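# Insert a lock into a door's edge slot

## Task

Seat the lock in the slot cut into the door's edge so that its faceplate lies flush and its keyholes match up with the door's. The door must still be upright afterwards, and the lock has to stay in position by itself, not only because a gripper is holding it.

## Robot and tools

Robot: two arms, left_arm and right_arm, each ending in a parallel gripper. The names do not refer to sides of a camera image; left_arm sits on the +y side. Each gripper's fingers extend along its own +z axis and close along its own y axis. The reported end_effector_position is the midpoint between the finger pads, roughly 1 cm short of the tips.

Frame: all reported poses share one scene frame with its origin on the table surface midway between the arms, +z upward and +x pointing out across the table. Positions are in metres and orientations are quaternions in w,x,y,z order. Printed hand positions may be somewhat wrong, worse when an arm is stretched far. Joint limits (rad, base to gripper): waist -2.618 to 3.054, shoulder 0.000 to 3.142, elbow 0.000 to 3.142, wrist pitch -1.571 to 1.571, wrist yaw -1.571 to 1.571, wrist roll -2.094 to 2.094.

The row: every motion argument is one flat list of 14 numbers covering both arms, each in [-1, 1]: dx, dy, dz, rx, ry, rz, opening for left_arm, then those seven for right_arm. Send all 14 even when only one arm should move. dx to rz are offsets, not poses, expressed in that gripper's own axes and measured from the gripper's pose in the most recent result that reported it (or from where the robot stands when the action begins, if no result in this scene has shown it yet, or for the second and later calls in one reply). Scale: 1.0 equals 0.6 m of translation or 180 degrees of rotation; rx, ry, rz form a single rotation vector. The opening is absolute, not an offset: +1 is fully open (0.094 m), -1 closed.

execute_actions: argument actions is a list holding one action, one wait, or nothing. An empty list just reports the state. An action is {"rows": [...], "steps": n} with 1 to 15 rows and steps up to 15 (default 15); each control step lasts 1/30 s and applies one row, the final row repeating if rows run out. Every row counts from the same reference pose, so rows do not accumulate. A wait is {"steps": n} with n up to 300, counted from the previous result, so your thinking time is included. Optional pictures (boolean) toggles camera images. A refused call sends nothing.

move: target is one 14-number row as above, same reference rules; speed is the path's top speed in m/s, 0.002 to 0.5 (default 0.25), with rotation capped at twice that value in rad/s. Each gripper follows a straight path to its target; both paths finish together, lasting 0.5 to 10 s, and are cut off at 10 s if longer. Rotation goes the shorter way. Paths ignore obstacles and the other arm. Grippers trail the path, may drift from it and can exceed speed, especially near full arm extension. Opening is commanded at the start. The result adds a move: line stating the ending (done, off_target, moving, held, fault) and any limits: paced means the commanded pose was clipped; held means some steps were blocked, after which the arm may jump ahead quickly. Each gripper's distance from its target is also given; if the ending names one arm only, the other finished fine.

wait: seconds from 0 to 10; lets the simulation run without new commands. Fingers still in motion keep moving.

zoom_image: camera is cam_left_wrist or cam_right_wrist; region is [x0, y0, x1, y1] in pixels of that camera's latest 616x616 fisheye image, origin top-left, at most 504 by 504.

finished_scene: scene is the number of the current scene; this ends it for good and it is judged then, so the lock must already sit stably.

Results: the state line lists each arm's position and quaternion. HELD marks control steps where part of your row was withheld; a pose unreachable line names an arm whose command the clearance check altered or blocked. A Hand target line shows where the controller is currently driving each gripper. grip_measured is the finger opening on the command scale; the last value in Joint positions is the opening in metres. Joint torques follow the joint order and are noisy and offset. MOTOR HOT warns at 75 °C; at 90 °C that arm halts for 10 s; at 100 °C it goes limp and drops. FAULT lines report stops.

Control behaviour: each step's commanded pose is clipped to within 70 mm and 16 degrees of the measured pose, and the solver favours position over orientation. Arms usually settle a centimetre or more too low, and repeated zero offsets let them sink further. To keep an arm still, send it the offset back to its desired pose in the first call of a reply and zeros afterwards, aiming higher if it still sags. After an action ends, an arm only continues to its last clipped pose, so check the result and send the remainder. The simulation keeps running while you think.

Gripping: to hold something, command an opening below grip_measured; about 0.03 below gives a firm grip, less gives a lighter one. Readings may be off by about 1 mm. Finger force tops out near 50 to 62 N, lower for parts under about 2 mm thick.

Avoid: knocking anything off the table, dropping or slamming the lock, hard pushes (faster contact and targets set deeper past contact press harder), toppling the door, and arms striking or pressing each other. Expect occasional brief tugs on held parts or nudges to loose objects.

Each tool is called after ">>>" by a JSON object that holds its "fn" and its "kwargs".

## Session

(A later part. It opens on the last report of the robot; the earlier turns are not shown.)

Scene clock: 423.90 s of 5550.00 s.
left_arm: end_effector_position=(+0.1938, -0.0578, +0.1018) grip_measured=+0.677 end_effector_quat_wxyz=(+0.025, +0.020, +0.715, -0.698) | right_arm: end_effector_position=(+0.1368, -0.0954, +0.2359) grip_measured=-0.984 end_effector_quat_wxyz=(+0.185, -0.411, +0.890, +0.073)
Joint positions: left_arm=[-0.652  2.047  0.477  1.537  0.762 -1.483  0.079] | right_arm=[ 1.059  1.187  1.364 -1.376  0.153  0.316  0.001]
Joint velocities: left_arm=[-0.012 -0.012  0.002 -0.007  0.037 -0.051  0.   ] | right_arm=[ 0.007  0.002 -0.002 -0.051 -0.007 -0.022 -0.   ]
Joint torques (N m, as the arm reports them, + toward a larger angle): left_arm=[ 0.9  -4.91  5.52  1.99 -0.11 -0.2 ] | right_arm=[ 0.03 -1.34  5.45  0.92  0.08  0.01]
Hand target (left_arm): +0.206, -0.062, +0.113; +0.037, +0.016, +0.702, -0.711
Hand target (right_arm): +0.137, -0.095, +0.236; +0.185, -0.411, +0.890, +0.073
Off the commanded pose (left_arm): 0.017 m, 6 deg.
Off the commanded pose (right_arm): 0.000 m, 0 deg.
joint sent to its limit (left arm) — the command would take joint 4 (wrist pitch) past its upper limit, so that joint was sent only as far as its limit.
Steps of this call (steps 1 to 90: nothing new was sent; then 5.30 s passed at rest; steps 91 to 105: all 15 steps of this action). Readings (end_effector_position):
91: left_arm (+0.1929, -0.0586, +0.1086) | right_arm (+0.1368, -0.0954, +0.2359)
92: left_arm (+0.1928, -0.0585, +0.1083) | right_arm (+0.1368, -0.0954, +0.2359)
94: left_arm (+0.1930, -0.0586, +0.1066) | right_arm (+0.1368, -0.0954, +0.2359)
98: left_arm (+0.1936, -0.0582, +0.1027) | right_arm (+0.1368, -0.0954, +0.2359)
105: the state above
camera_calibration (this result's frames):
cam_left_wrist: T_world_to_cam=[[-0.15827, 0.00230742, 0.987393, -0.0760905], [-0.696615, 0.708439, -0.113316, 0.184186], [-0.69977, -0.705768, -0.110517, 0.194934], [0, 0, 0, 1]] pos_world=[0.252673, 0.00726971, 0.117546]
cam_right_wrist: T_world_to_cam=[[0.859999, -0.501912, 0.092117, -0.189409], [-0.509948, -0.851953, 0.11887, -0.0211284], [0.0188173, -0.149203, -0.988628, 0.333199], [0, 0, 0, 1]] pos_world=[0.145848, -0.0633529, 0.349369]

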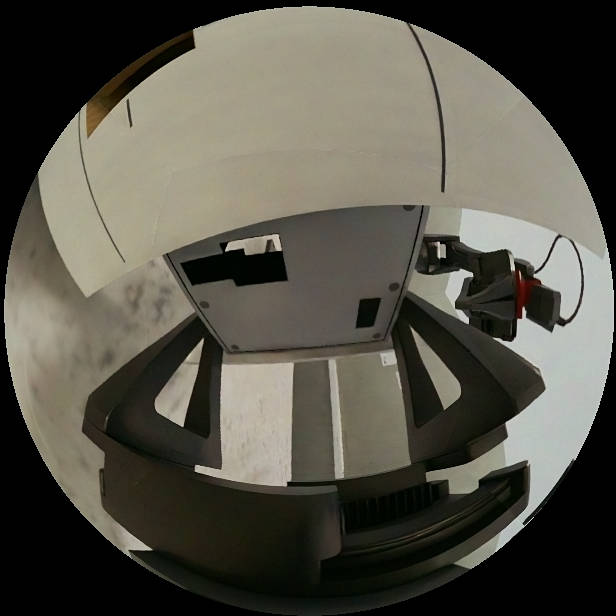

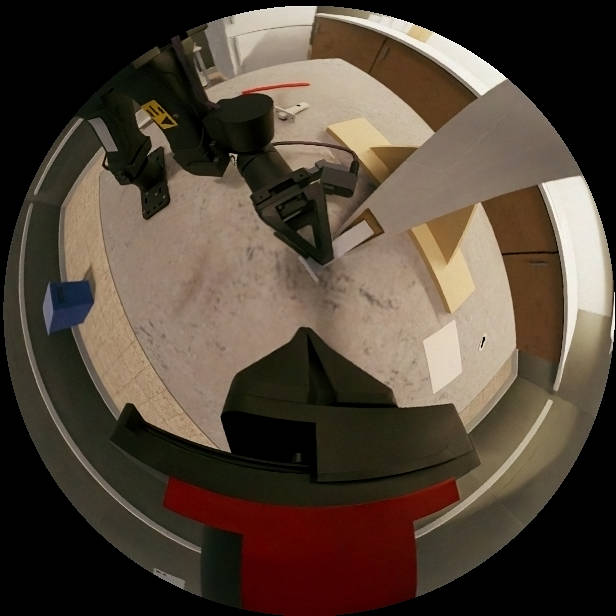

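>>> {"fn": "execute_actions", "kwargs": {"actions": [{"rows":[[-0.024,-0.013,0.006,0.03,-0.01,0,0.63,0,0,0,0,0,0,-1],[-0.027,-0.01,0.006,0.03,-0.012,-0.004,0.63,0,0,0,0,0,0,-1],[-0.03,-0.007,0.006,0.03,-0.014,-0.008,0.63,0,0,0,0,0,0,-1],[-0.033,-0.004,0.006,0.03,-0.015,-0.012,0.63,0,0,0,0,0,0,-1],[-0.037,-0.004,0.006,0.03,-0.016,-0.016,0.63,0,0,0,0,0,0,-1]]}]}}

>>> {"fn": "zoom_image", "kwargs": {"camera": "cam_right_wrist", "region": [240,170,410,320]}}

Scene clock: 432.00 s of 5550.00 s.
left_arm: end_effector_position=(+0.1967, -0.0568, +0.0998) grip_measured=+0.677 end_effector_quat_wxyz=(+0.007, +0.011, +0.713, -0.701) | right_arm: end_effector_position=(+0.1368, -0.0954, +0.2359) grip_measured=-0.984 end_effector_quat_wxyz=(+0.185, -0.411, +0.890, +0.073)
Joint positions: left_arm=[-0.635  2.073  0.491  1.559  0.793 -1.529  0.079] | right_arm=[ 1.059  1.187  1.364 -1.376  0.153  0.316  0.001]
Joint velocities: left_arm=[-0.007  0.007 -0.017  0.095  0.007 -0.066 -0.   ] | right_arm=[ 0.002 -0.002 -0.007 -0.022  0.022 -0.037  0.001]
Joint torques (N m, as the arm reports them, + toward a larger angle): left_arm=[ 1.11 -4.92  5.9   1.74 -0.36 -0.27] | right_arm=[ 0.02 -1.36  5.44  0.93  0.08  0.01]
Hand target (left_arm): +0.215, -0.061, +0.107; +0.020, -0.009, +0.705, -0.709
Hand target (right_arm): +0.137, -0.095, +0.236; +0.185, -0.411, +0.890, +0.073
Off the commanded pose (left_arm): 0.020 m, 6 deg.
Off the commanded pose (right_arm): 0.000 m, 0 deg.
joint sent to its limit (left arm) — the command would take joint 4 (wrist pitch) past its upper limit, so that joint was sent only as far as its limit.
Steps of this call (steps 1 to 90: nothing new was sent; then 4.60 s passed at rest; steps 91 to 105: all 15 steps of this action). Readings (end_effector_position):
91: left_arm (+0.1936, -0.0576, +0.1019) | right_arm (+0.1368, -0.0954, +0.2359)
92: left_arm (+0.1939, -0.0574, +0.1018) | right_arm (+0.1368, -0.0954, +0.2359)
94: left_arm (+0.1944, -0.0575, +0.1008) | right_arm (+0.1368, -0.0954, +0.2359)
98: left_arm (+0.1963, -0.0569, +0.0995) | right_arm (+0.1368, -0.0954, +0.2359)
105: the state above
camera_calibration (this result's frames):
cam_left_wrist: T_world_to_cam=[[-0.118497, 0.011501, 0.992888, -0.081507], [-0.691318, 0.716821, -0.0908093, 0.182548], [-0.712767, -0.697162, -0.0769904, 0.197173], [0, 0, 0, 1]] pos_world=[0.257079, 0.00754437, 0.112685]
cam_right_wrist: T_world_to_cam=[[0.859999, -0.501912, 0.092117, -0.189409], [-0.509948, -0.851953, 0.11887, -0.0211284], [0.0188173, -0.149203, -0.988628, 0.333199], [0, 0, 0, 1]] pos_world=[0.145848, -0.0633529, 0.349369]

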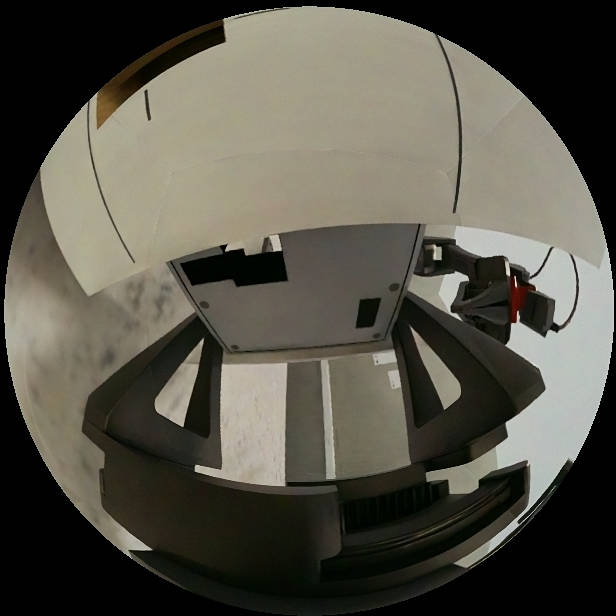

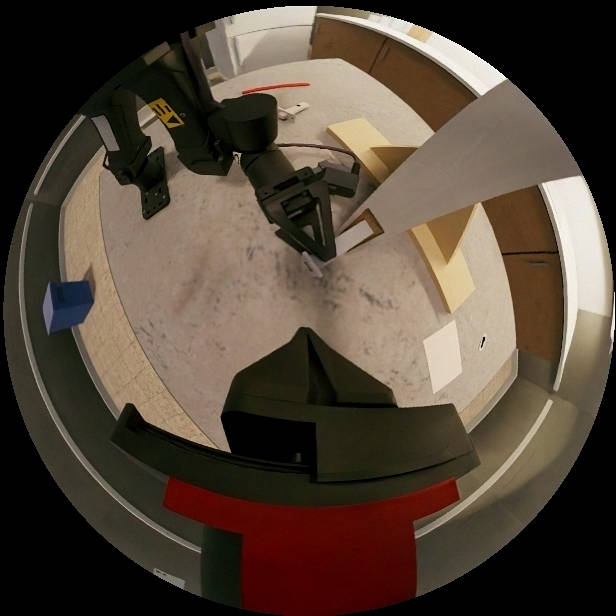

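Region (240, 170, 410, 320) of cam_right_wrist's 616x616 image, scaled by 2.965, with more detail than that image has; it fills the top 445 rows of this view, and the rest is white.

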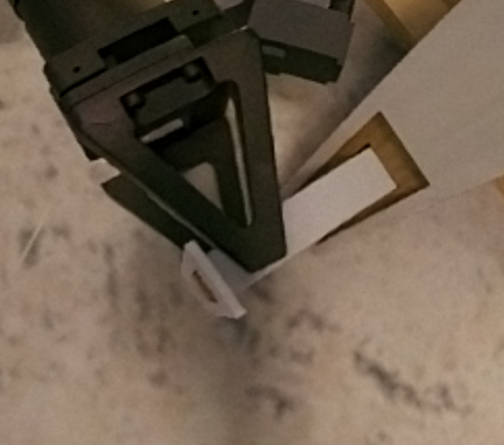

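The case has entered. Continuing with a yaw correction and less downward load.

>>> {"fn": "execute_actions", "kwargs": {"actions": [{"rows":[[-0.034,-0.014,0.007,0.025,-0.02,-0.005,0.63,0,0,0,0,0,0,-1],[-0.038,-0.017,0.008,0.025,-0.024,-0.005,0.63,0,0,0,0,0,0,-1],[-0.042,-0.02,0.009,0.025,-0.027,-0.005,0.63,0,0,0,0,0,0,-1],[-0.046,-0.022,0.009,0.025,-0.03,-0.005,0.63,0,0,0,0,0,0,-1],[-0.05,-0.024,0.009,0.025,-0.03,-0.005,0.63,0,0,0,0,0,0,-1],[-0.055,-0.024,0.009,0.025,-0.03,-0.005,0.63,0,0,0,0,0,0,-1],[-0.06,-0.024,0.008,0.025,-0.03,-0.005,0.63,0,0,0,0,0,0,-1],[-0.065,-0.024,0.008,0.025,-0.03,-0.005,0.63,0,0,0,0,0,0,-1]]}]}}

>>> {"fn": "execute_actions", "kwargs": {"actions": [{"rows":[[-0.045,-0.024,0.006,0.02,-0.022,0,0.63,0,0,0,0,0,0,-1],[-0.05,-0.024,0.006,0.02,-0.022,0,0.63,0,0,0,0,0,0,-1],[-0.055,-0.024,0.006,0.02,-0.022,0,0.63,0,0,0,0,0,0,-1],[-0.06,-0.024,0.006,0.02,-0.022,0,0.63,0,0,0,0,0,0,-1]]}]}}

>>> {"fn": "zoom_image", "kwargs": {"camera": "cam_right_wrist", "region": [240,170,410,320]}}

Scene clock: 446.83 s of 5550.00 s.
left_arm: end_effector_position=(+0.2014, -0.0558, +0.1022) grip_measured=+0.677 end_effector_quat_wxyz=(-0.013, +0.001, +0.711, -0.703) | right_arm: end_effector_position=(+0.1368, -0.0954, +0.2359) grip_measured=-0.984 end_effector_quat_wxyz=(+0.185, -0.411, +0.890, +0.073)
Joint positions: left_arm=[-0.615  2.073  0.509  1.547  0.828 -1.576  0.079] | right_arm=[ 1.059  1.187  1.364 -1.376  0.153  0.316  0.001]
Joint velocities: left_arm=[-0.002 -0.002 -0.002 -0.051  0.037 -0.037 -0.   ] | right_arm=[ 0.017 -0.017 -0.022  0.007 -0.007 -0.066  0.   ]
Joint torques (N m, as the arm reports them, + toward a larger angle): left_arm=[ 1.87 -5.32  6.94  1.85 -0.89 -0.13] | right_arm=[ 0.02 -1.35  5.46  0.93  0.08  0.01]
Hand target (left_arm): +0.233, -0.059, +0.117; +0.031, -0.025, +0.695, -0.718
Hand target (right_arm): +0.137, -0.095, +0.236; +0.185, -0.411, +0.890, +0.073
Off the commanded pose (left_arm): 0.037 m, 8 deg.
Off the commanded pose (right_arm): 0.000 m, 0 deg.
joint sent to its limit (left arm) — the command would take joint 4 (wrist pitch) past its upper limit, so that joint was sent only as far as its limit.
Steps of this call (steps 1 to 90: nothing new was sent; then 11.33 s passed at rest; steps 91 to 105: all 15 steps of this action). Readings (end_effector_position):
91: left_arm (+0.1969, -0.0568, +0.0999) | right_arm (+0.1368, -0.0954, +0.2359)
92: left_arm (+0.1969, -0.0568, +0.0999) | right_arm (+0.1368, -0.0954, +0.2359)
94: left_arm (+0.1972, -0.0568, +0.1001) | right_arm (+0.1368, -0.0954, +0.2359)
98: left_arm (+0.1997, -0.0565, +0.1015) | right_arm (+0.1368, -0.0954, +0.2359)
105: the state above
camera_calibration (this result's frames):
cam_left_wrist: T_world_to_cam=[[-0.0765118, 0.0172202, 0.99692, -0.0919102], [-0.684882, 0.72574, -0.0650994, 0.181788], [-0.724626, -0.687753, -0.0437339, 0.200888], [0, 0, 0, 1]] pos_world=[0.26304, 0.00781327, 0.112247]
cam_right_wrist: T_world_to_cam=[[0.859999, -0.501912, 0.092117, -0.189409], [-0.509948, -0.851953, 0.11887, -0.0211284], [0.0188173, -0.149203, -0.988628, 0.333199], [0, 0, 0, 1]] pos_world=[0.145848, -0.0633529, 0.349369]

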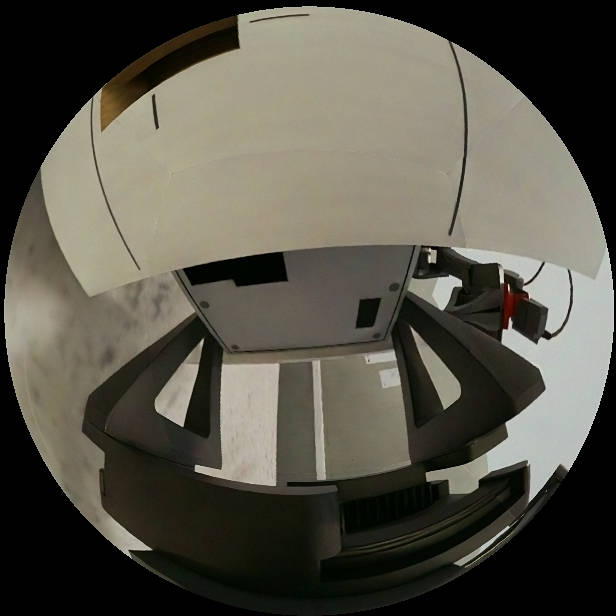

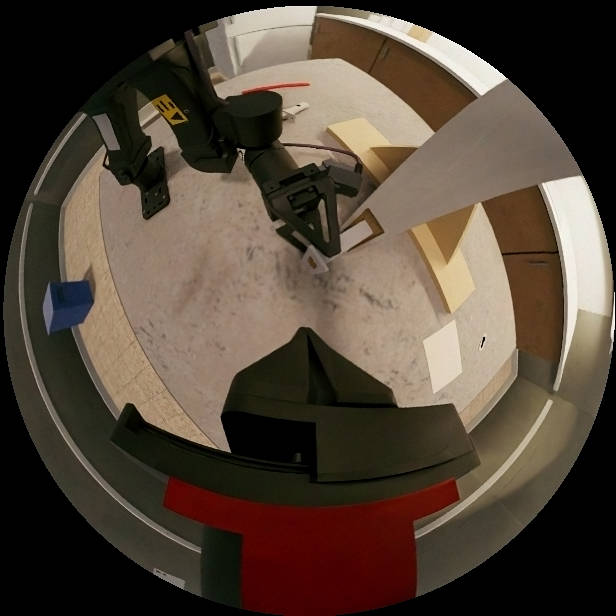

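Scene clock: 447.33 s of 5550.00 s.
left_arm: end_effector_position=(+0.2170, -0.0552, +0.1032) grip_measured=+0.677 end_effector_quat_wxyz=(-0.017, -0.013, +0.708, -0.706) | right_arm: end_effector_position=(+0.1368, -0.0954, +0.2359) grip_measured=-0.984 end_effector_quat_wxyz=(+0.185, -0.411, +0.890, +0.073)
Joint positions: left_arm=[-0.582  2.092  0.547  1.54   0.846 -1.609  0.079] | right_arm=[ 1.059  1.187  1.364 -1.376  0.153  0.316  0.001]
Joint velocities: left_arm=[-0.012  0.002 -0.027 -0.051 -0.007  0.007 -0.001] | right_arm=[ 0.002 -0.027 -0.002 -0.022 -0.037  0.007  0.001]
Joint torques (N m, as the arm reports them, + toward a larger angle): left_arm=[ 0.96 -5.68  6.23  1.92 -0.42 -0.2 ] | right_arm=[ 0.04 -1.36  5.44  0.92  0.07  0.01]
Hand target (left_arm): +0.236, -0.059, +0.118; +0.010, -0.023, +0.693, -0.721
Hand target (right_arm): +0.137, -0.095, +0.236; +0.185, -0.411, +0.890, +0.073
Off the commanded pose (left_arm): 0.025 m, 5 deg.
Off the commanded pose (right_arm): 0.000 m, 0 deg.
joint sent to its limit (left arm) — the command would take joint 4 (wrist pitch) past its upper limit, so that joint was sent only as far as its limit.
Steps of this call (steps 1 to 15: all 15 steps of this action). Readings (end_effector_position):
1: left_arm (+0.2012, -0.0555, +0.1022) | right_arm (+0.1368, -0.0954, +0.2359)
2: left_arm (+0.2019, -0.0552, +0.1025) | right_arm (+0.1368, -0.0954, +0.2359)
4: left_arm (+0.2060, -0.0552, +0.1028) | right_arm (+0.1368, -0.0954, +0.2359)
8: left_arm (+0.2169, -0.0551, +0.1031) | right_arm (+0.1368, -0.0954, +0.2359)
15: the state above
camera_calibration (this result's frames):
cam_left_wrist: T_world_to_cam=[[-0.0518502, 0.0240051, 0.998366, -0.0968239], [-0.696988, 0.715092, -0.0533921, 0.192931], [-0.715206, -0.698618, -0.0203464, 0.207592], [0, 0, 0, 1]] pos_world=[0.277921, 0.00938851, 0.11119]
cam_right_wrist: T_world_to_cam=[[0.859999, -0.501912, 0.092117, -0.189409], [-0.509948, -0.851953, 0.11887, -0.0211284], [0.0188173, -0.149203, -0.988628, 0.333199], [0, 0, 0, 1]] pos_world=[0.145848, -0.0633529, 0.349369]

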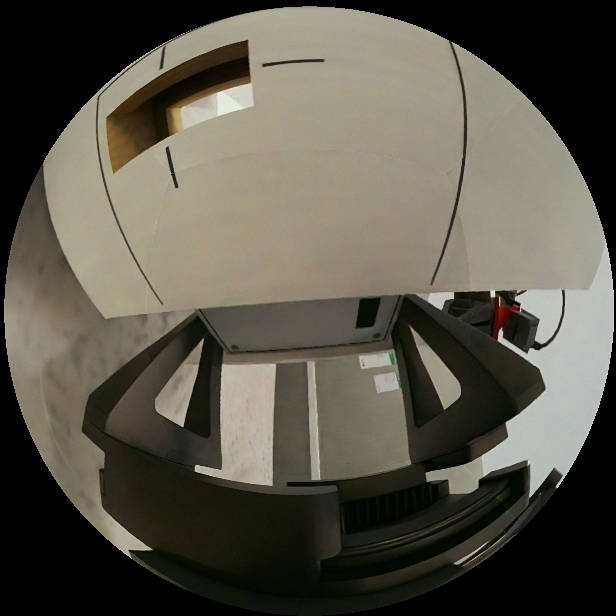

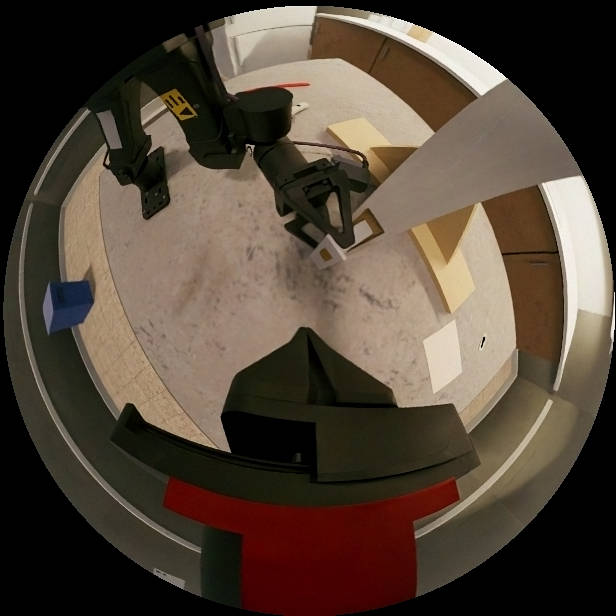

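Region (240, 170, 410, 320) of cam_right_wrist's 616x616 image, scaled by 2.965, with more detail than that image has; it fills the top 445 rows of this view, and the rest is white.

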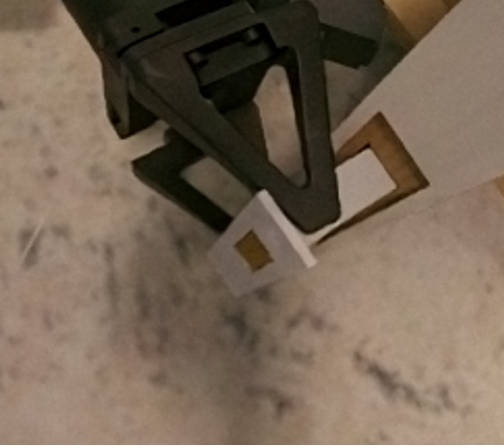

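>>> {"fn": "execute_actions", "kwargs": {"actions": [{"rows":[[-0.038,-0.022,0.006,0.015,-0.018,0.018,0.63,0,0,0,0,0,0,-1],[-0.043,-0.022,0.006,0.015,-0.02,0.018,0.63,0,0,0,0,0,0,-1],[-0.048,-0.022,0.005,0.015,-0.02,0.018,0.63,0,0,0,0,0,0,-1],[-0.053,-0.022,0.005,0.015,-0.02,0.018,0.63,0,0,0,0,0,0,-1]]}], "pictures": false}}

>>> {"fn": "execute_actions", "kwargs": {"actions": [{"rows":[[0,-0.01,0,0,0,0,0.63,0,0,0,0,0,0,-1],[0,-0.01,0,0,0,0,0.63,0,0,0,0,0,0,-1],[0,-0.01,0,0,0,0,0.63,0,0,0,0,0,0,-1],[0,-0.01,0,0,0,0,1,0,0,0,0,0,0,-1]]}], "pictures": false}}

>>> {"fn": "move", "kwargs": {"target": [0,-0.015,-0.075,0,0,0,1,0,0,0,0,0,0,-1], "speed": 0.07}}

Scene clock: 457.30 s of 5550.00 s.
left_arm: end_effector_position=(+0.2257, -0.0546, +0.1024) grip_measured=+0.677 end_effector_quat_wxyz=(-0.010, -0.008, +0.707, -0.707) | right_arm: end_effector_position=(+0.1368, -0.0954, +0.2359) grip_measured=-0.984 end_effector_quat_wxyz=(+0.185, -0.411, +0.890, +0.073)
Joint positions: left_arm=[-0.561  2.111  0.573  1.54   0.865 -1.598  0.079] | right_arm=[ 1.059  1.187  1.364 -1.376  0.153  0.316  0.001]
Joint velocities: left_arm=[ 0.002 -0.002 -0.012  0.007 -0.007  0.022 -0.001] | right_arm=[ 0.007 -0.002  0.002  0.022  0.022  0.007  0.   ]
Joint torques (N m, as the arm reports them, + toward a larger angle): left_arm=[ 1.33 -5.81  6.42  1.91 -0.49 -0.07] | right_arm=[ 0.02 -1.35  5.44  0.93  0.08  0.01]
Hand target (left_arm): +0.248, -0.057, +0.116; +0.025, -0.016, +0.692, -0.722
Hand target (right_arm): +0.137, -0.095, +0.236; +0.185, -0.411, +0.890, +0.073
Off the commanded pose (left_arm): 0.027 m, 5 deg.
Off the commanded pose (right_arm): 0.000 m, 0 deg.
joint sent to its limit (left arm) — the command would take joint 4 (wrist pitch) past its upper limit, so that joint was sent only as far as its limit.
Steps of this call (steps 1 to 90: nothing new was sent; then 6.47 s passed at rest; steps 91 to 105: all 15 steps of this action). Readings (end_effector_position):
91: left_arm (+0.2171, -0.0550, +0.1032) | right_arm (+0.1368, -0.0954, +0.2359)
92: left_arm (+0.2177, -0.0550, +0.1032) | right_arm (+0.1368, -0.0954, +0.2359)
94: left_arm (+0.2206, -0.0548, +0.1028) | right_arm (+0.1368, -0.0954, +0.2359)
98: left_arm (+0.2258, -0.0546, +0.1024) | right_arm (+0.1368, -0.0954, +0.2359)
105: the state above

Scene clock: 457.80 s of 5550.00 s.
left_arm: end_effector_position=(+0.2243, -0.0545, +0.0999) grip_measured=+1.000 end_effector_quat_wxyz=(-0.016, -0.008, +0.710, -0.704) | right_arm: end_effector_position=(+0.1368, -0.0954, +0.2359) grip_measured=-0.984 end_effector_quat_wxyz=(+0.185, -0.411, +0.890, +0.073)
Joint positions: left_arm=[-0.561  2.111  0.573  1.526  0.873 -1.596  0.094] | right_arm=[ 1.059  1.187  1.364 -1.376  0.153  0.316  0.001]
Joint velocities: left_arm=[-0.012  0.007 -0.007  0.007 -0.022 -0.007  0.   ] | right_arm=[-0.007 -0.017 -0.002 -0.022  0.022  0.007  0.   ]
Joint torques (N m, as the arm reports them, + toward a larger angle): left_arm=[ 0.04 -8.    2.8   1.51 -0.11 -0.02] | right_arm=[ 0.02 -1.34  5.43  0.92  0.08  0.01]
Hand target (left_arm): +0.226, -0.055, +0.108; -0.010, -0.008, +0.706, -0.708
Hand target (right_arm): +0.137, -0.095, +0.236; +0.185, -0.411, +0.890, +0.073
Off the commanded pose (left_arm): 0.009 m, 1 deg.
Off the commanded pose (right_arm): 0.000 m, 0 deg.
Steps of this call (steps 1 to 15: all 15 steps of this action). Readings (end_effector_position):
1: left_arm (+0.2251, -0.0546, +0.1019) | right_arm (+0.1368, -0.0954, +0.2359)
2: left_arm (+0.2250, -0.0546, +0.1018) | right_arm (+0.1368, -0.0954, +0.2359)
4: left_arm (+0.2249, -0.0546, +0.1016) | right_arm (+0.1368, -0.0954, +0.2359)
8: left_arm (+0.2243, -0.0545, +0.0999) | right_arm (+0.1368, -0.0954, +0.2359)
15: the state above

Scene clock: 459.10 s of 5550.00 s.
left_arm: end_effector_position=(+0.2283, -0.0138, +0.0981) grip_measured=+1.000 end_effector_quat_wxyz=(-0.025, -0.021, +0.716, -0.697) | right_arm: end_effector_position=(+0.1368, -0.0954, +0.2359) grip_measured=-0.984 end_effector_quat_wxyz=(+0.185, -0.411, +0.890, +0.073)
Joint positions: left_arm=[-0.44   2.06   0.48   1.531  0.99  -1.596  0.094] | right_arm=[ 1.059  1.187  1.364 -1.376  0.153  0.316  0.001]
Joint velocities: left_arm=[-0.007  0.012 -0.027  0.066  0.007 -0.007  0.   ] | right_arm=[ 0.032  0.012 -0.007 -0.037  0.022 -0.007 -0.   ]
Joint torques (N m, as the arm reports them, + toward a larger angle): left_arm=[ 0.8  -7.68  1.51  1.83  0.13  0.03] | right_arm=[ 0.02 -1.35  5.44  0.92  0.08  0.01]
Hand target (left_arm): +0.226, -0.010, +0.109; -0.017, -0.008, +0.709, -0.705
Hand target (right_arm): +0.137, -0.095, +0.236; +0.185, -0.411, +0.890, +0.073
Off the commanded pose (left_arm): 0.012 m, 2 deg.
Off the commanded pose (right_arm): 0.000 m, 0 deg.
move: off_target (left_arm)
camera_calibration (this result's frames):
cam_left_wrist: T_world_to_cam=[[-0.0288578, 0.000889633, 0.999583, -0.0978659], [-0.696618, 0.717142, -0.0207495, 0.167685], [-0.716862, -0.696926, -0.0200754, 0.24488], [0, 0, 0, 1]] pos_world=[0.289534, 0.050496, 0.106221]
cam_right_wrist: T_world_to_cam=[[0.859999, -0.501912, 0.092117, -0.189409], [-0.509948, -0.851953, 0.11887, -0.0211284], [0.0188173, -0.149203, -0.988628, 0.333199], [0, 0, 0, 1]] pos_world=[0.145848, -0.0633529, 0.349369]

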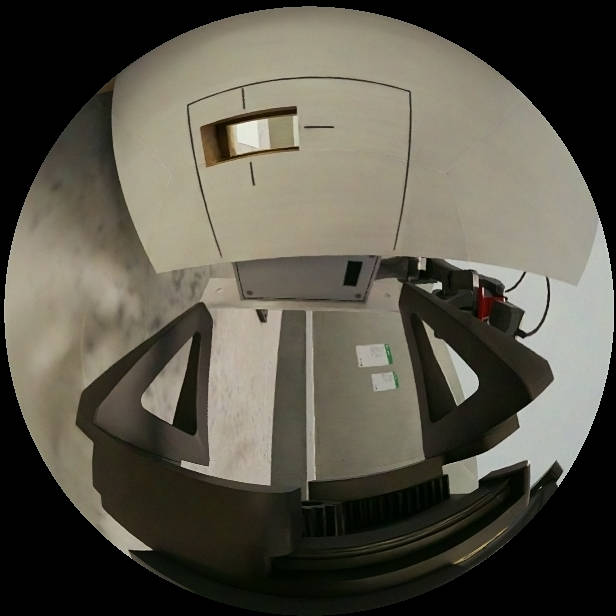

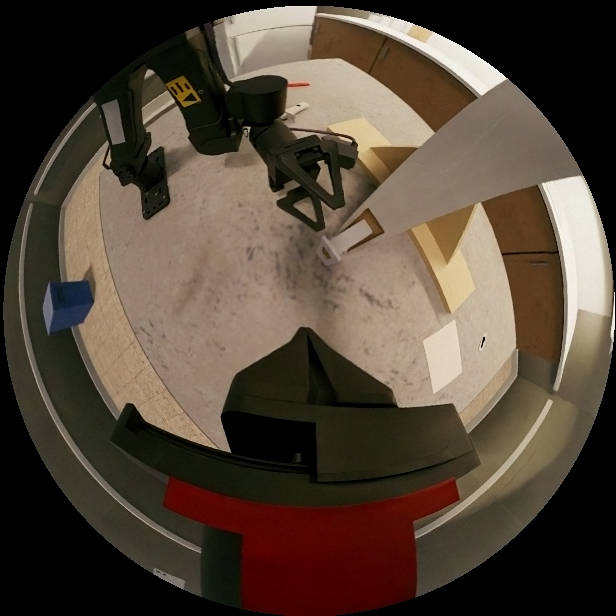

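>>> {"fn": "move", "kwargs": {"target": [0.11,-0.02,-0.01,-0.08,-0.2,0,-1,0,0,0,0,0,0,-1]}}

>>> {"fn": "move", "kwargs": {"target": [0.03,-0.045,0.065,0,0,0,-1,0,0,0,0,0,0,-1], "speed": 0.1}}

Scene clock: 475.17 s of 5550.00 s.
left_arm: end_effector_position=(+0.1587, +0.0045, +0.0923) grip_measured=-0.996 end_effector_quat_wxyz=(+0.197, -0.227, +0.785, -0.542) | right_arm: end_effector_position=(+0.1368, -0.0954, +0.2359) grip_measured=-0.984 end_effector_quat_wxyz=(+0.185, -0.411, +0.890, +0.073)
Joint positions: left_arm=[-1.111  1.356  0.201  0.797 -0.3   -1.614  0.   ] | right_arm=[ 1.059  1.187  1.364 -1.376  0.153  0.316  0.001]
Joint velocities: left_arm=[ 0.007 -0.007 -0.002 -0.007 -0.081 -0.022  0.001] | right_arm=[-0.017  0.002 -0.007 -0.037 -0.095  0.066  0.   ]
Joint torques (N m, as the arm reports them, + toward a larger angle): left_arm=[-0.91 -4.03  7.52  1.84 -0.23 -0.01] | right_arm=[ 0.04 -1.34  5.43  0.92  0.07  0.01]
Hand target (left_arm): +0.161, -0.005, +0.115; +0.200, -0.229, +0.767, -0.566
Hand target (right_arm): +0.137, -0.095, +0.236; +0.185, -0.411, +0.890, +0.073
Off the commanded pose (left_arm): 0.026 m, 3 deg.
Off the commanded pose (right_arm): 0.000 m, 0 deg.
After step 90, 10.90 s passed at rest.
move: off_target (left_arm)
camera_calibration (this result's frames):
cam_left_wrist: T_world_to_cam=[[0.0499494, -0.340816, 0.938802, -0.0995042], [-0.978879, 0.169873, 0.113751, 0.140865], [-0.198245, -0.924655, -0.325133, 0.154517], [0, 0, 0, 1]] pos_world=[0.173492, 0.0850329, 0.12763]
cam_right_wrist: T_world_to_cam=[[0.859999, -0.501912, 0.092117, -0.189409], [-0.509948, -0.851953, 0.11887, -0.0211284], [0.0188173, -0.149203, -0.988628, 0.333199], [0, 0, 0, 1]] pos_world=[0.145848, -0.0633529, 0.349369]

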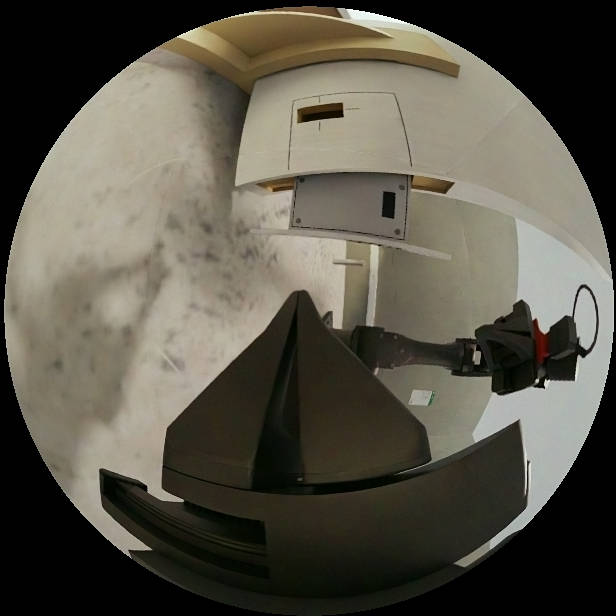

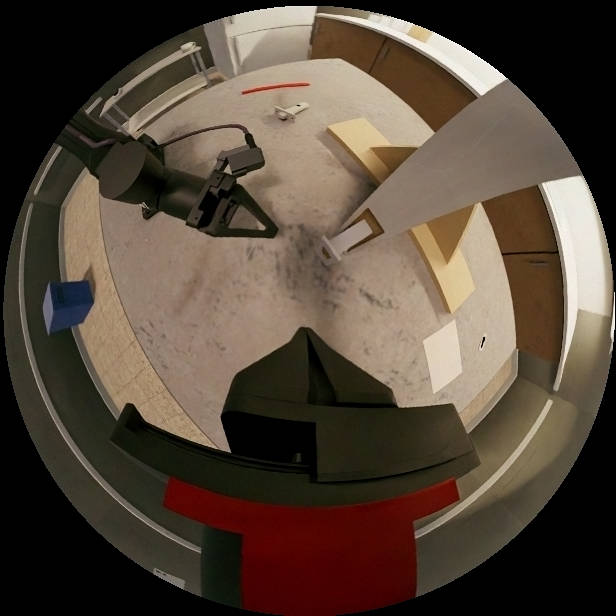

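Scene clock: 476.10 s of 5550.00 s.
left_arm: end_effector_position=(+0.1677, -0.0369, +0.0988) grip_measured=-0.996 end_effector_quat_wxyz=(+0.194, -0.226, +0.788, -0.539) | right_arm: end_effector_position=(+0.1368, -0.0954, +0.2359) grip_measured=-0.984 end_effector_quat_wxyz=(+0.185, -0.411, +0.890, +0.073)
Joint positions: left_arm=[-1.125  1.504  0.369  0.767 -0.307 -1.621  0.   ] | right_arm=[ 1.059  1.187  1.364 -1.376  0.153  0.316  0.001]
Joint velocities: left_arm=[ 0.007 -0.002 -0.007 -0.051  0.007  0.007 -0.   ] | right_arm=[ 0.002 -0.002 -0.002 -0.037  0.022  0.007  0.001]
Joint torques (N m, as the arm reports them, + toward a larger angle): left_arm=[-0.87 -2.45  6.99  1.83 -0.23  0.02] | right_arm=[ 0.03 -1.37  5.45  0.92  0.08  0.02]
Hand target (left_arm): +0.168, -0.044, +0.103; +0.197, -0.227, +0.785, -0.542
Hand target (right_arm): +0.137, -0.095, +0.236; +0.185, -0.411, +0.890, +0.073
Off the commanded pose (left_arm): 0.009 m, 1 deg.
Off the commanded pose (right_arm): 0.000 m, 0 deg.
move: done
camera_calibration (this result's frames):
cam_left_wrist: T_world_to_cam=[[0.0537208, -0.347473, 0.93615, -0.120691], [-0.977408, 0.173624, 0.120533, 0.155196], [-0.20442, -0.921475, -0.330296, 0.121764], [0, 0, 0, 1]] pos_world=[0.183065, 0.04332, 0.134497]
cam_right_wrist: T_world_to_cam=[[0.859999, -0.501912, 0.092117, -0.189409], [-0.509948, -0.851953, 0.11887, -0.0211284], [0.0188173, -0.149203, -0.988628, 0.333199], [0, 0, 0, 1]] pos_world=[0.145848, -0.0633529, 0.349369]

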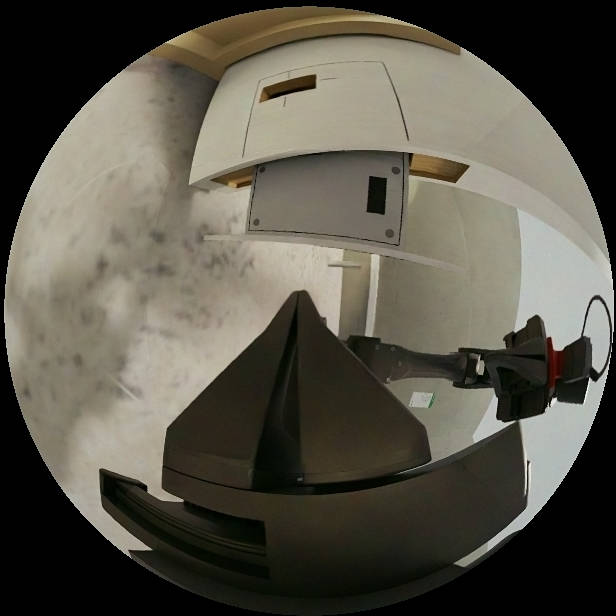

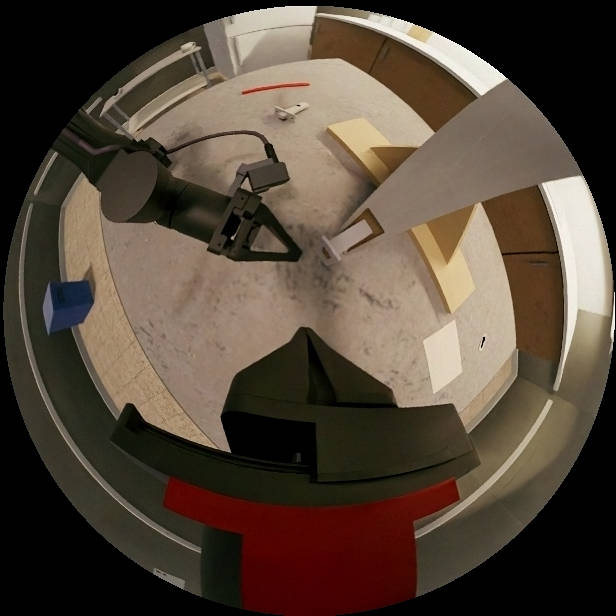

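>>> {"fn": "move", "kwargs": {"target": [0.01,-0.035,0.035,0,0,0,-1,0,0,0,0,0,0,-1], "speed": 0.08}}

>>> {"fn": "move", "kwargs": {"target": [-0.075,-0.03,0.043,0,0,0,-1,0,0,0,0,0,0,-1], "speed": 0.03}}

Scene clock: 486.87 s of 5550.00 s.
left_arm: end_effector_position=(+0.1738, -0.0565, +0.1061) grip_measured=-0.996 end_effector_quat_wxyz=(+0.194, -0.226, +0.790, -0.535) | right_arm: end_effector_position=(+0.1368, -0.0954, +0.2359) grip_measured=-0.984 end_effector_quat_wxyz=(+0.185, -0.411, +0.890, +0.073)
Joint positions: left_arm=[-1.125  1.546  0.465  0.704 -0.308 -1.621  0.   ] | right_arm=[ 1.059  1.187  1.364 -1.376  0.153  0.316  0.001]
Joint velocities: left_arm=[-0.007  0.012  0.017  0.007 -0.022 -0.037 -0.001] | right_arm=[ 0.007 -0.002  0.012  0.037 -0.066 -0.051 -0.   ]
Joint torques (N m, as the arm reports them, + toward a larger angle): left_arm=[ 0.34 -3.03  7.13  1.82 -0.01  0.03] | right_arm=[ 0.04 -1.36  5.43  0.93  0.08  0.01]
Hand target (left_arm): +0.177, -0.063, +0.111; +0.194, -0.226, +0.788, -0.539
Hand target (right_arm): +0.137, -0.095, +0.236; +0.185, -0.411, +0.890, +0.073
Off the commanded pose (left_arm): 0.009 m, 1 deg.
Off the commanded pose (right_arm): 0.000 m, 0 deg.
After step 90, 6.83 s passed at rest.
move: done
camera_calibration (this result's frames):
cam_left_wrist: T_world_to_cam=[[0.0561256, -0.355332, 0.933054, -0.135258], [-0.977171, 0.172245, 0.124375, 0.163114], [-0.204908, -0.918733, -0.337553, 0.10841], [0, 0, 0, 1]] pos_world=[0.189196, 0.0234425, 0.14251]
cam_right_wrist: T_world_to_cam=[[0.859999, -0.501912, 0.092117, -0.189409], [-0.509948, -0.851953, 0.11887, -0.0211284], [0.0188173, -0.149203, -0.988628, 0.333199], [0, 0, 0, 1]] pos_world=[0.145848, -0.0633529, 0.349369]

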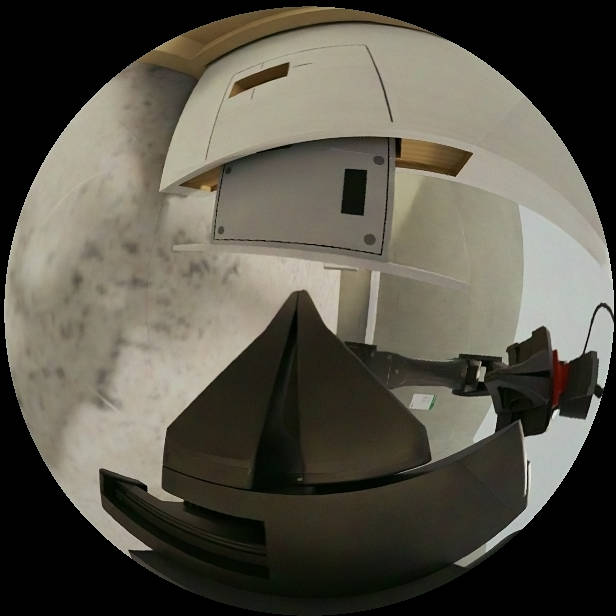

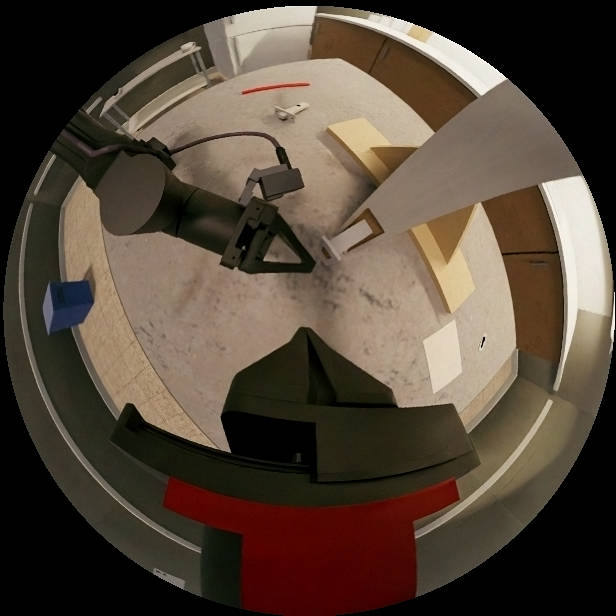

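Scene clock: 488.93 s of 5550.00 s.
left_arm: end_effector_position=(+0.2155, -0.0529, +0.1075) grip_measured=-0.996 end_effector_quat_wxyz=(+0.180, -0.224, +0.799, -0.529) | right_arm: end_effector_position=(+0.1368, -0.0954, +0.2359) grip_measured=-0.984 end_effector_quat_wxyz=(+0.185, -0.411, +0.890, +0.073)
Joint positions: left_arm=[-0.949  1.571  0.527  0.656 -0.117 -1.565  0.   ] | right_arm=[ 1.059  1.187  1.364 -1.376  0.153  0.316  0.001]
Joint velocities: left_arm=[-0.007 -0.012 -0.017 -0.066  0.022  0.022  0.   ] | right_arm=[-0.012 -0.007  0.007 -0.022  0.007  0.066 -0.001]
Joint torques (N m, as the arm reports them, + toward a larger angle): left_arm=[ 1.4  -3.34  7.58  1.97 -0.15  0.11] | right_arm=[ 0.04 -1.36  5.45  0.93  0.08  0.01]
Hand target (left_arm): +0.228, -0.056, +0.117; +0.193, -0.227, +0.791, -0.535
Hand target (right_arm): +0.137, -0.095, +0.236; +0.185, -0.411, +0.890, +0.073
Off the commanded pose (left_arm): 0.016 m, 2 deg.
Off the commanded pose (right_arm): 0.000 m, 0 deg.
move: off_target (left_arm)
camera_calibration (this result's frames):
cam_left_wrist: T_world_to_cam=[[0.0737138, -0.369018, 0.926494, -0.141412], [-0.969643, 0.190673, 0.153091, 0.199353], [-0.233151, -0.909653, -0.343761, 0.127905], [0, 0, 0, 1]] pos_world=[0.233546, 0.026154, 0.144466]
cam_right_wrist: T_world_to_cam=[[0.859999, -0.501912, 0.092117, -0.189409], [-0.509948, -0.851953, 0.11887, -0.0211284], [0.0188173, -0.149203, -0.988628, 0.333199], [0, 0, 0, 1]] pos_world=[0.145848, -0.0633529, 0.349369]

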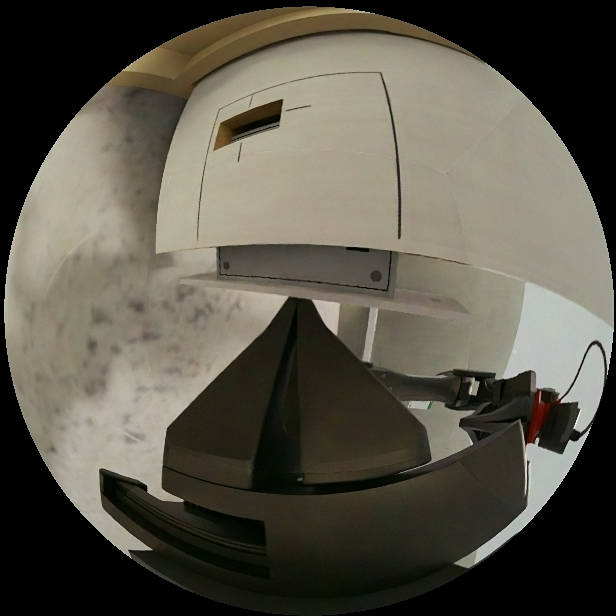

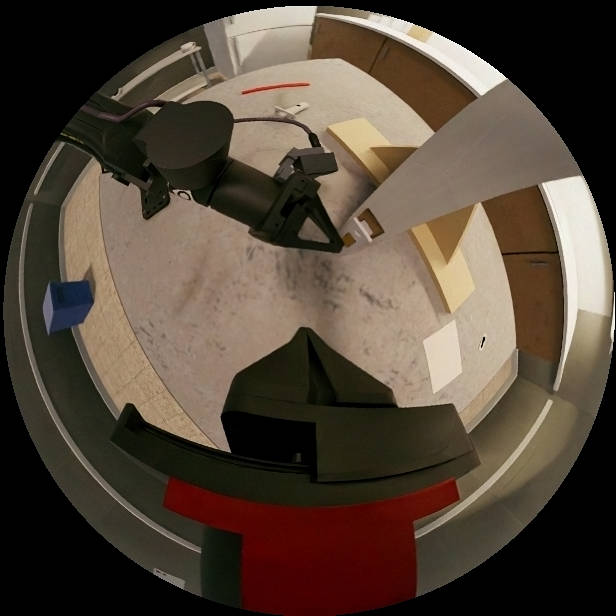

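>>> {"fn": "move", "kwargs": {"target": [-0.062,-0.025,0.03,0,-0.01,0,-1,0,0,0,0,0,0,-1], "speed": 0.03}}

>>> {"fn": "move", "kwargs": {"target": [0.04,-0.01,-0.06,0,0,0,-1,0,0,0,0,0,0,-1], "speed": 0.1}}

>>> {"fn": "zoom_image", "kwargs": {"camera": "cam_left_wrist", "region": [140,60,500,300]}}

>>> {"fn": "zoom_image", "kwargs": {"camera": "cam_right_wrist", "region": [310,180,410,280]}}

Scene clock: 501.03 s of 5550.00 s.
left_arm: end_effector_position=(+0.2356, -0.0519, +0.1059) grip_measured=-0.996 end_effector_quat_wxyz=(+0.161, -0.218, +0.809, -0.522) | right_arm: end_effector_position=(+0.1368, -0.0954, +0.2359) grip_measured=-0.984 end_effector_quat_wxyz=(+0.185, -0.411, +0.890, +0.073)
Joint positions: left_arm=[-0.857  1.595  0.581  0.599  0.002 -1.533  0.   ] | right_arm=[ 1.059  1.187  1.364 -1.376  0.153  0.316  0.001]
Joint velocities: left_arm=[-0.007  0.012  0.007  0.007 -0.022  0.022 -0.   ] | right_arm=[ 0.012 -0.007 -0.012 -0.022 -0.007 -0.037 -0.001]
Joint torques (N m, as the arm reports them, + toward a larger angle): left_arm=[ 2.1  -3.31  8.26  2.02 -0.47  0.11] | right_arm=[ 0.03 -1.36  5.45  0.92  0.08  0.01]
Hand target (left_arm): +0.258, -0.051, +0.117; +0.191, -0.233, +0.796, -0.526
Hand target (right_arm): +0.137, -0.095, +0.236; +0.185, -0.411, +0.890, +0.073
Off the commanded pose (left_arm): 0.025 m, 4 deg.
Off the commanded pose (right_arm): 0.000 m, 0 deg.
After step 90, 7.40 s passed at rest.
move: off_target (left_arm)
camera_calibration (this result's frames):
cam_left_wrist: T_world_to_cam=[[0.0900303, -0.386972, 0.917686, -0.144836], [-0.958184, 0.217646, 0.185781, 0.214144], [-0.271623, -0.896037, -0.351196, 0.143576], [0, 0, 0, 1]] pos_world=[0.257227, 0.0259944, 0.143554]
cam_right_wrist: T_world_to_cam=[[0.859999, -0.501912, 0.092117, -0.189409], [-0.509948, -0.851953, 0.11887, -0.0211284], [0.0188173, -0.149203, -0.988628, 0.333199], [0, 0, 0, 1]] pos_world=[0.145848, -0.0633529, 0.349369]

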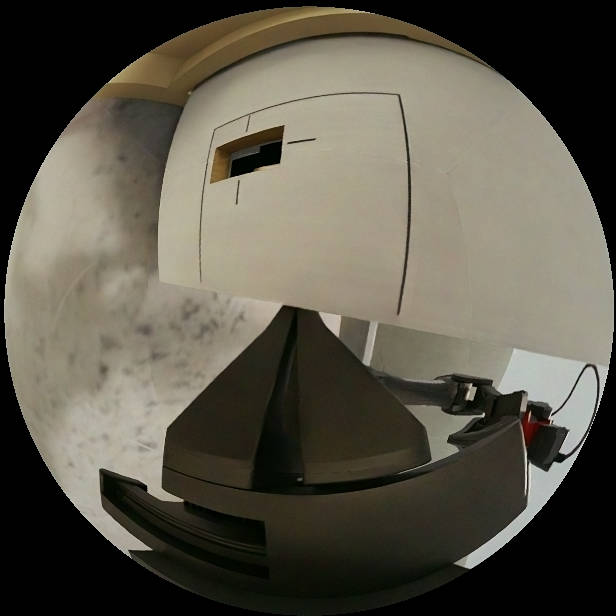

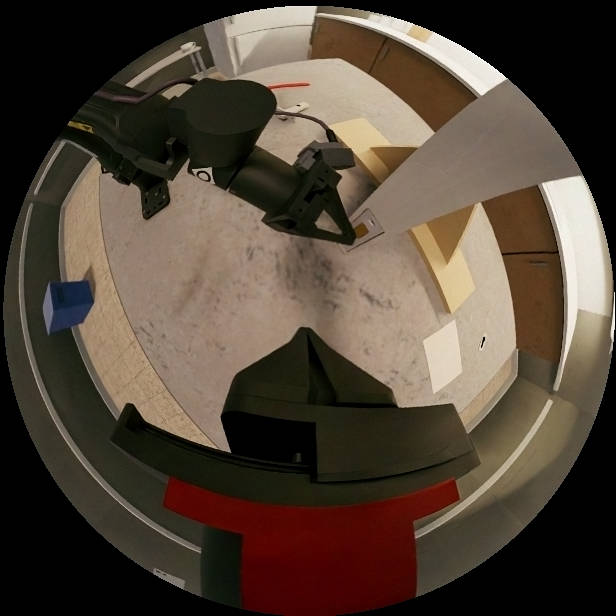

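Scene clock: 502.07 s of 5550.00 s.
left_arm: end_effector_position=(+0.2015, -0.0403, +0.1196) grip_measured=-0.996 end_effector_quat_wxyz=(+0.158, -0.217, +0.813, -0.517) | right_arm: end_effector_position=(+0.1368, -0.0954, +0.2359) grip_measured=-0.984 end_effector_quat_wxyz=(+0.185, -0.411, +0.890, +0.073)
Joint positions: left_arm=[-0.947  1.433  0.52   0.484 -0.074 -1.57   0.   ] | right_arm=[ 1.059  1.187  1.364 -1.376  0.153  0.316  0.001]
Joint velocities: left_arm=[-0.007 -0.002  0.007 -0.037 -0.051  0.066 -0.001] | right_arm=[-0.002 -0.012 -0.007 -0.066  0.022  0.022 -0.   ]
Joint torques (N m, as the arm reports them, + toward a larger angle): left_arm=[-0.83 -5.39  4.88  1.83 -0.17 -0.01] | right_arm=[ 0.03 -1.36  5.45  0.92  0.08  0.02]
Hand target (left_arm): +0.199, -0.038, +0.125; +0.162, -0.217, +0.809, -0.522
Hand target (right_arm): +0.137, -0.095, +0.236; +0.185, -0.411, +0.890, +0.073
Off the commanded pose (left_arm): 0.006 m, 1 deg.
Off the commanded pose (right_arm): 0.000 m, 0 deg.
move: done
camera_calibration (this result's frames):
cam_left_wrist: T_world_to_cam=[[0.0955369, -0.396336, 0.913121, -0.150889], [-0.955737, 0.219921, 0.195451, 0.174816], [-0.278278, -0.891377, -0.357782, 0.151787], [0, 0, 0, 1]] pos_world=[0.223732, 0.0370512, 0.157919]
cam_right_wrist: T_world_to_cam=[[0.859999, -0.501912, 0.092117, -0.189409], [-0.509948, -0.851953, 0.11887, -0.0211284], [0.0188173, -0.149203, -0.988628, 0.333199], [0, 0, 0, 1]] pos_world=[0.145848, -0.0633529, 0.349369]

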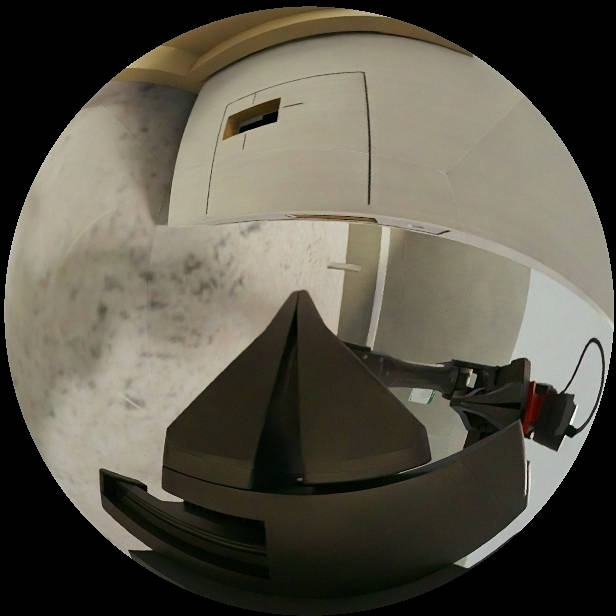

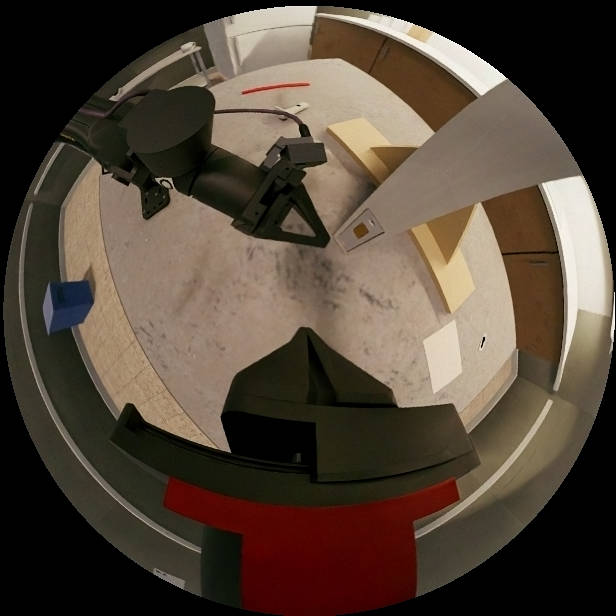

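Region (140, 60, 500, 300) of cam_left_wrist's 616x616 image, scaled by 1.400, with more detail than that image has.

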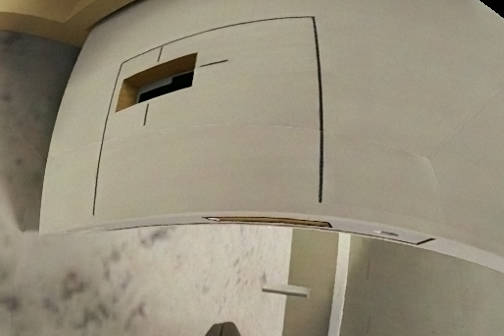

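Region (310, 180, 410, 280) of cam_right_wrist's 616x616 image, scaled by 5.040, with more detail than that image has.

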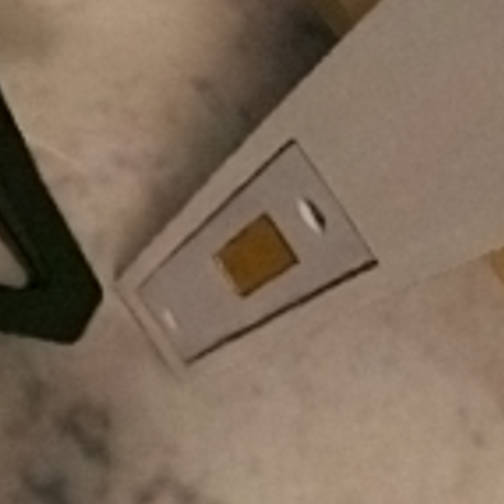

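The plate is flush.

>>> {"fn": "finished_scene", "kwargs": {"scene": 1}}

The scene is finished: the task was done.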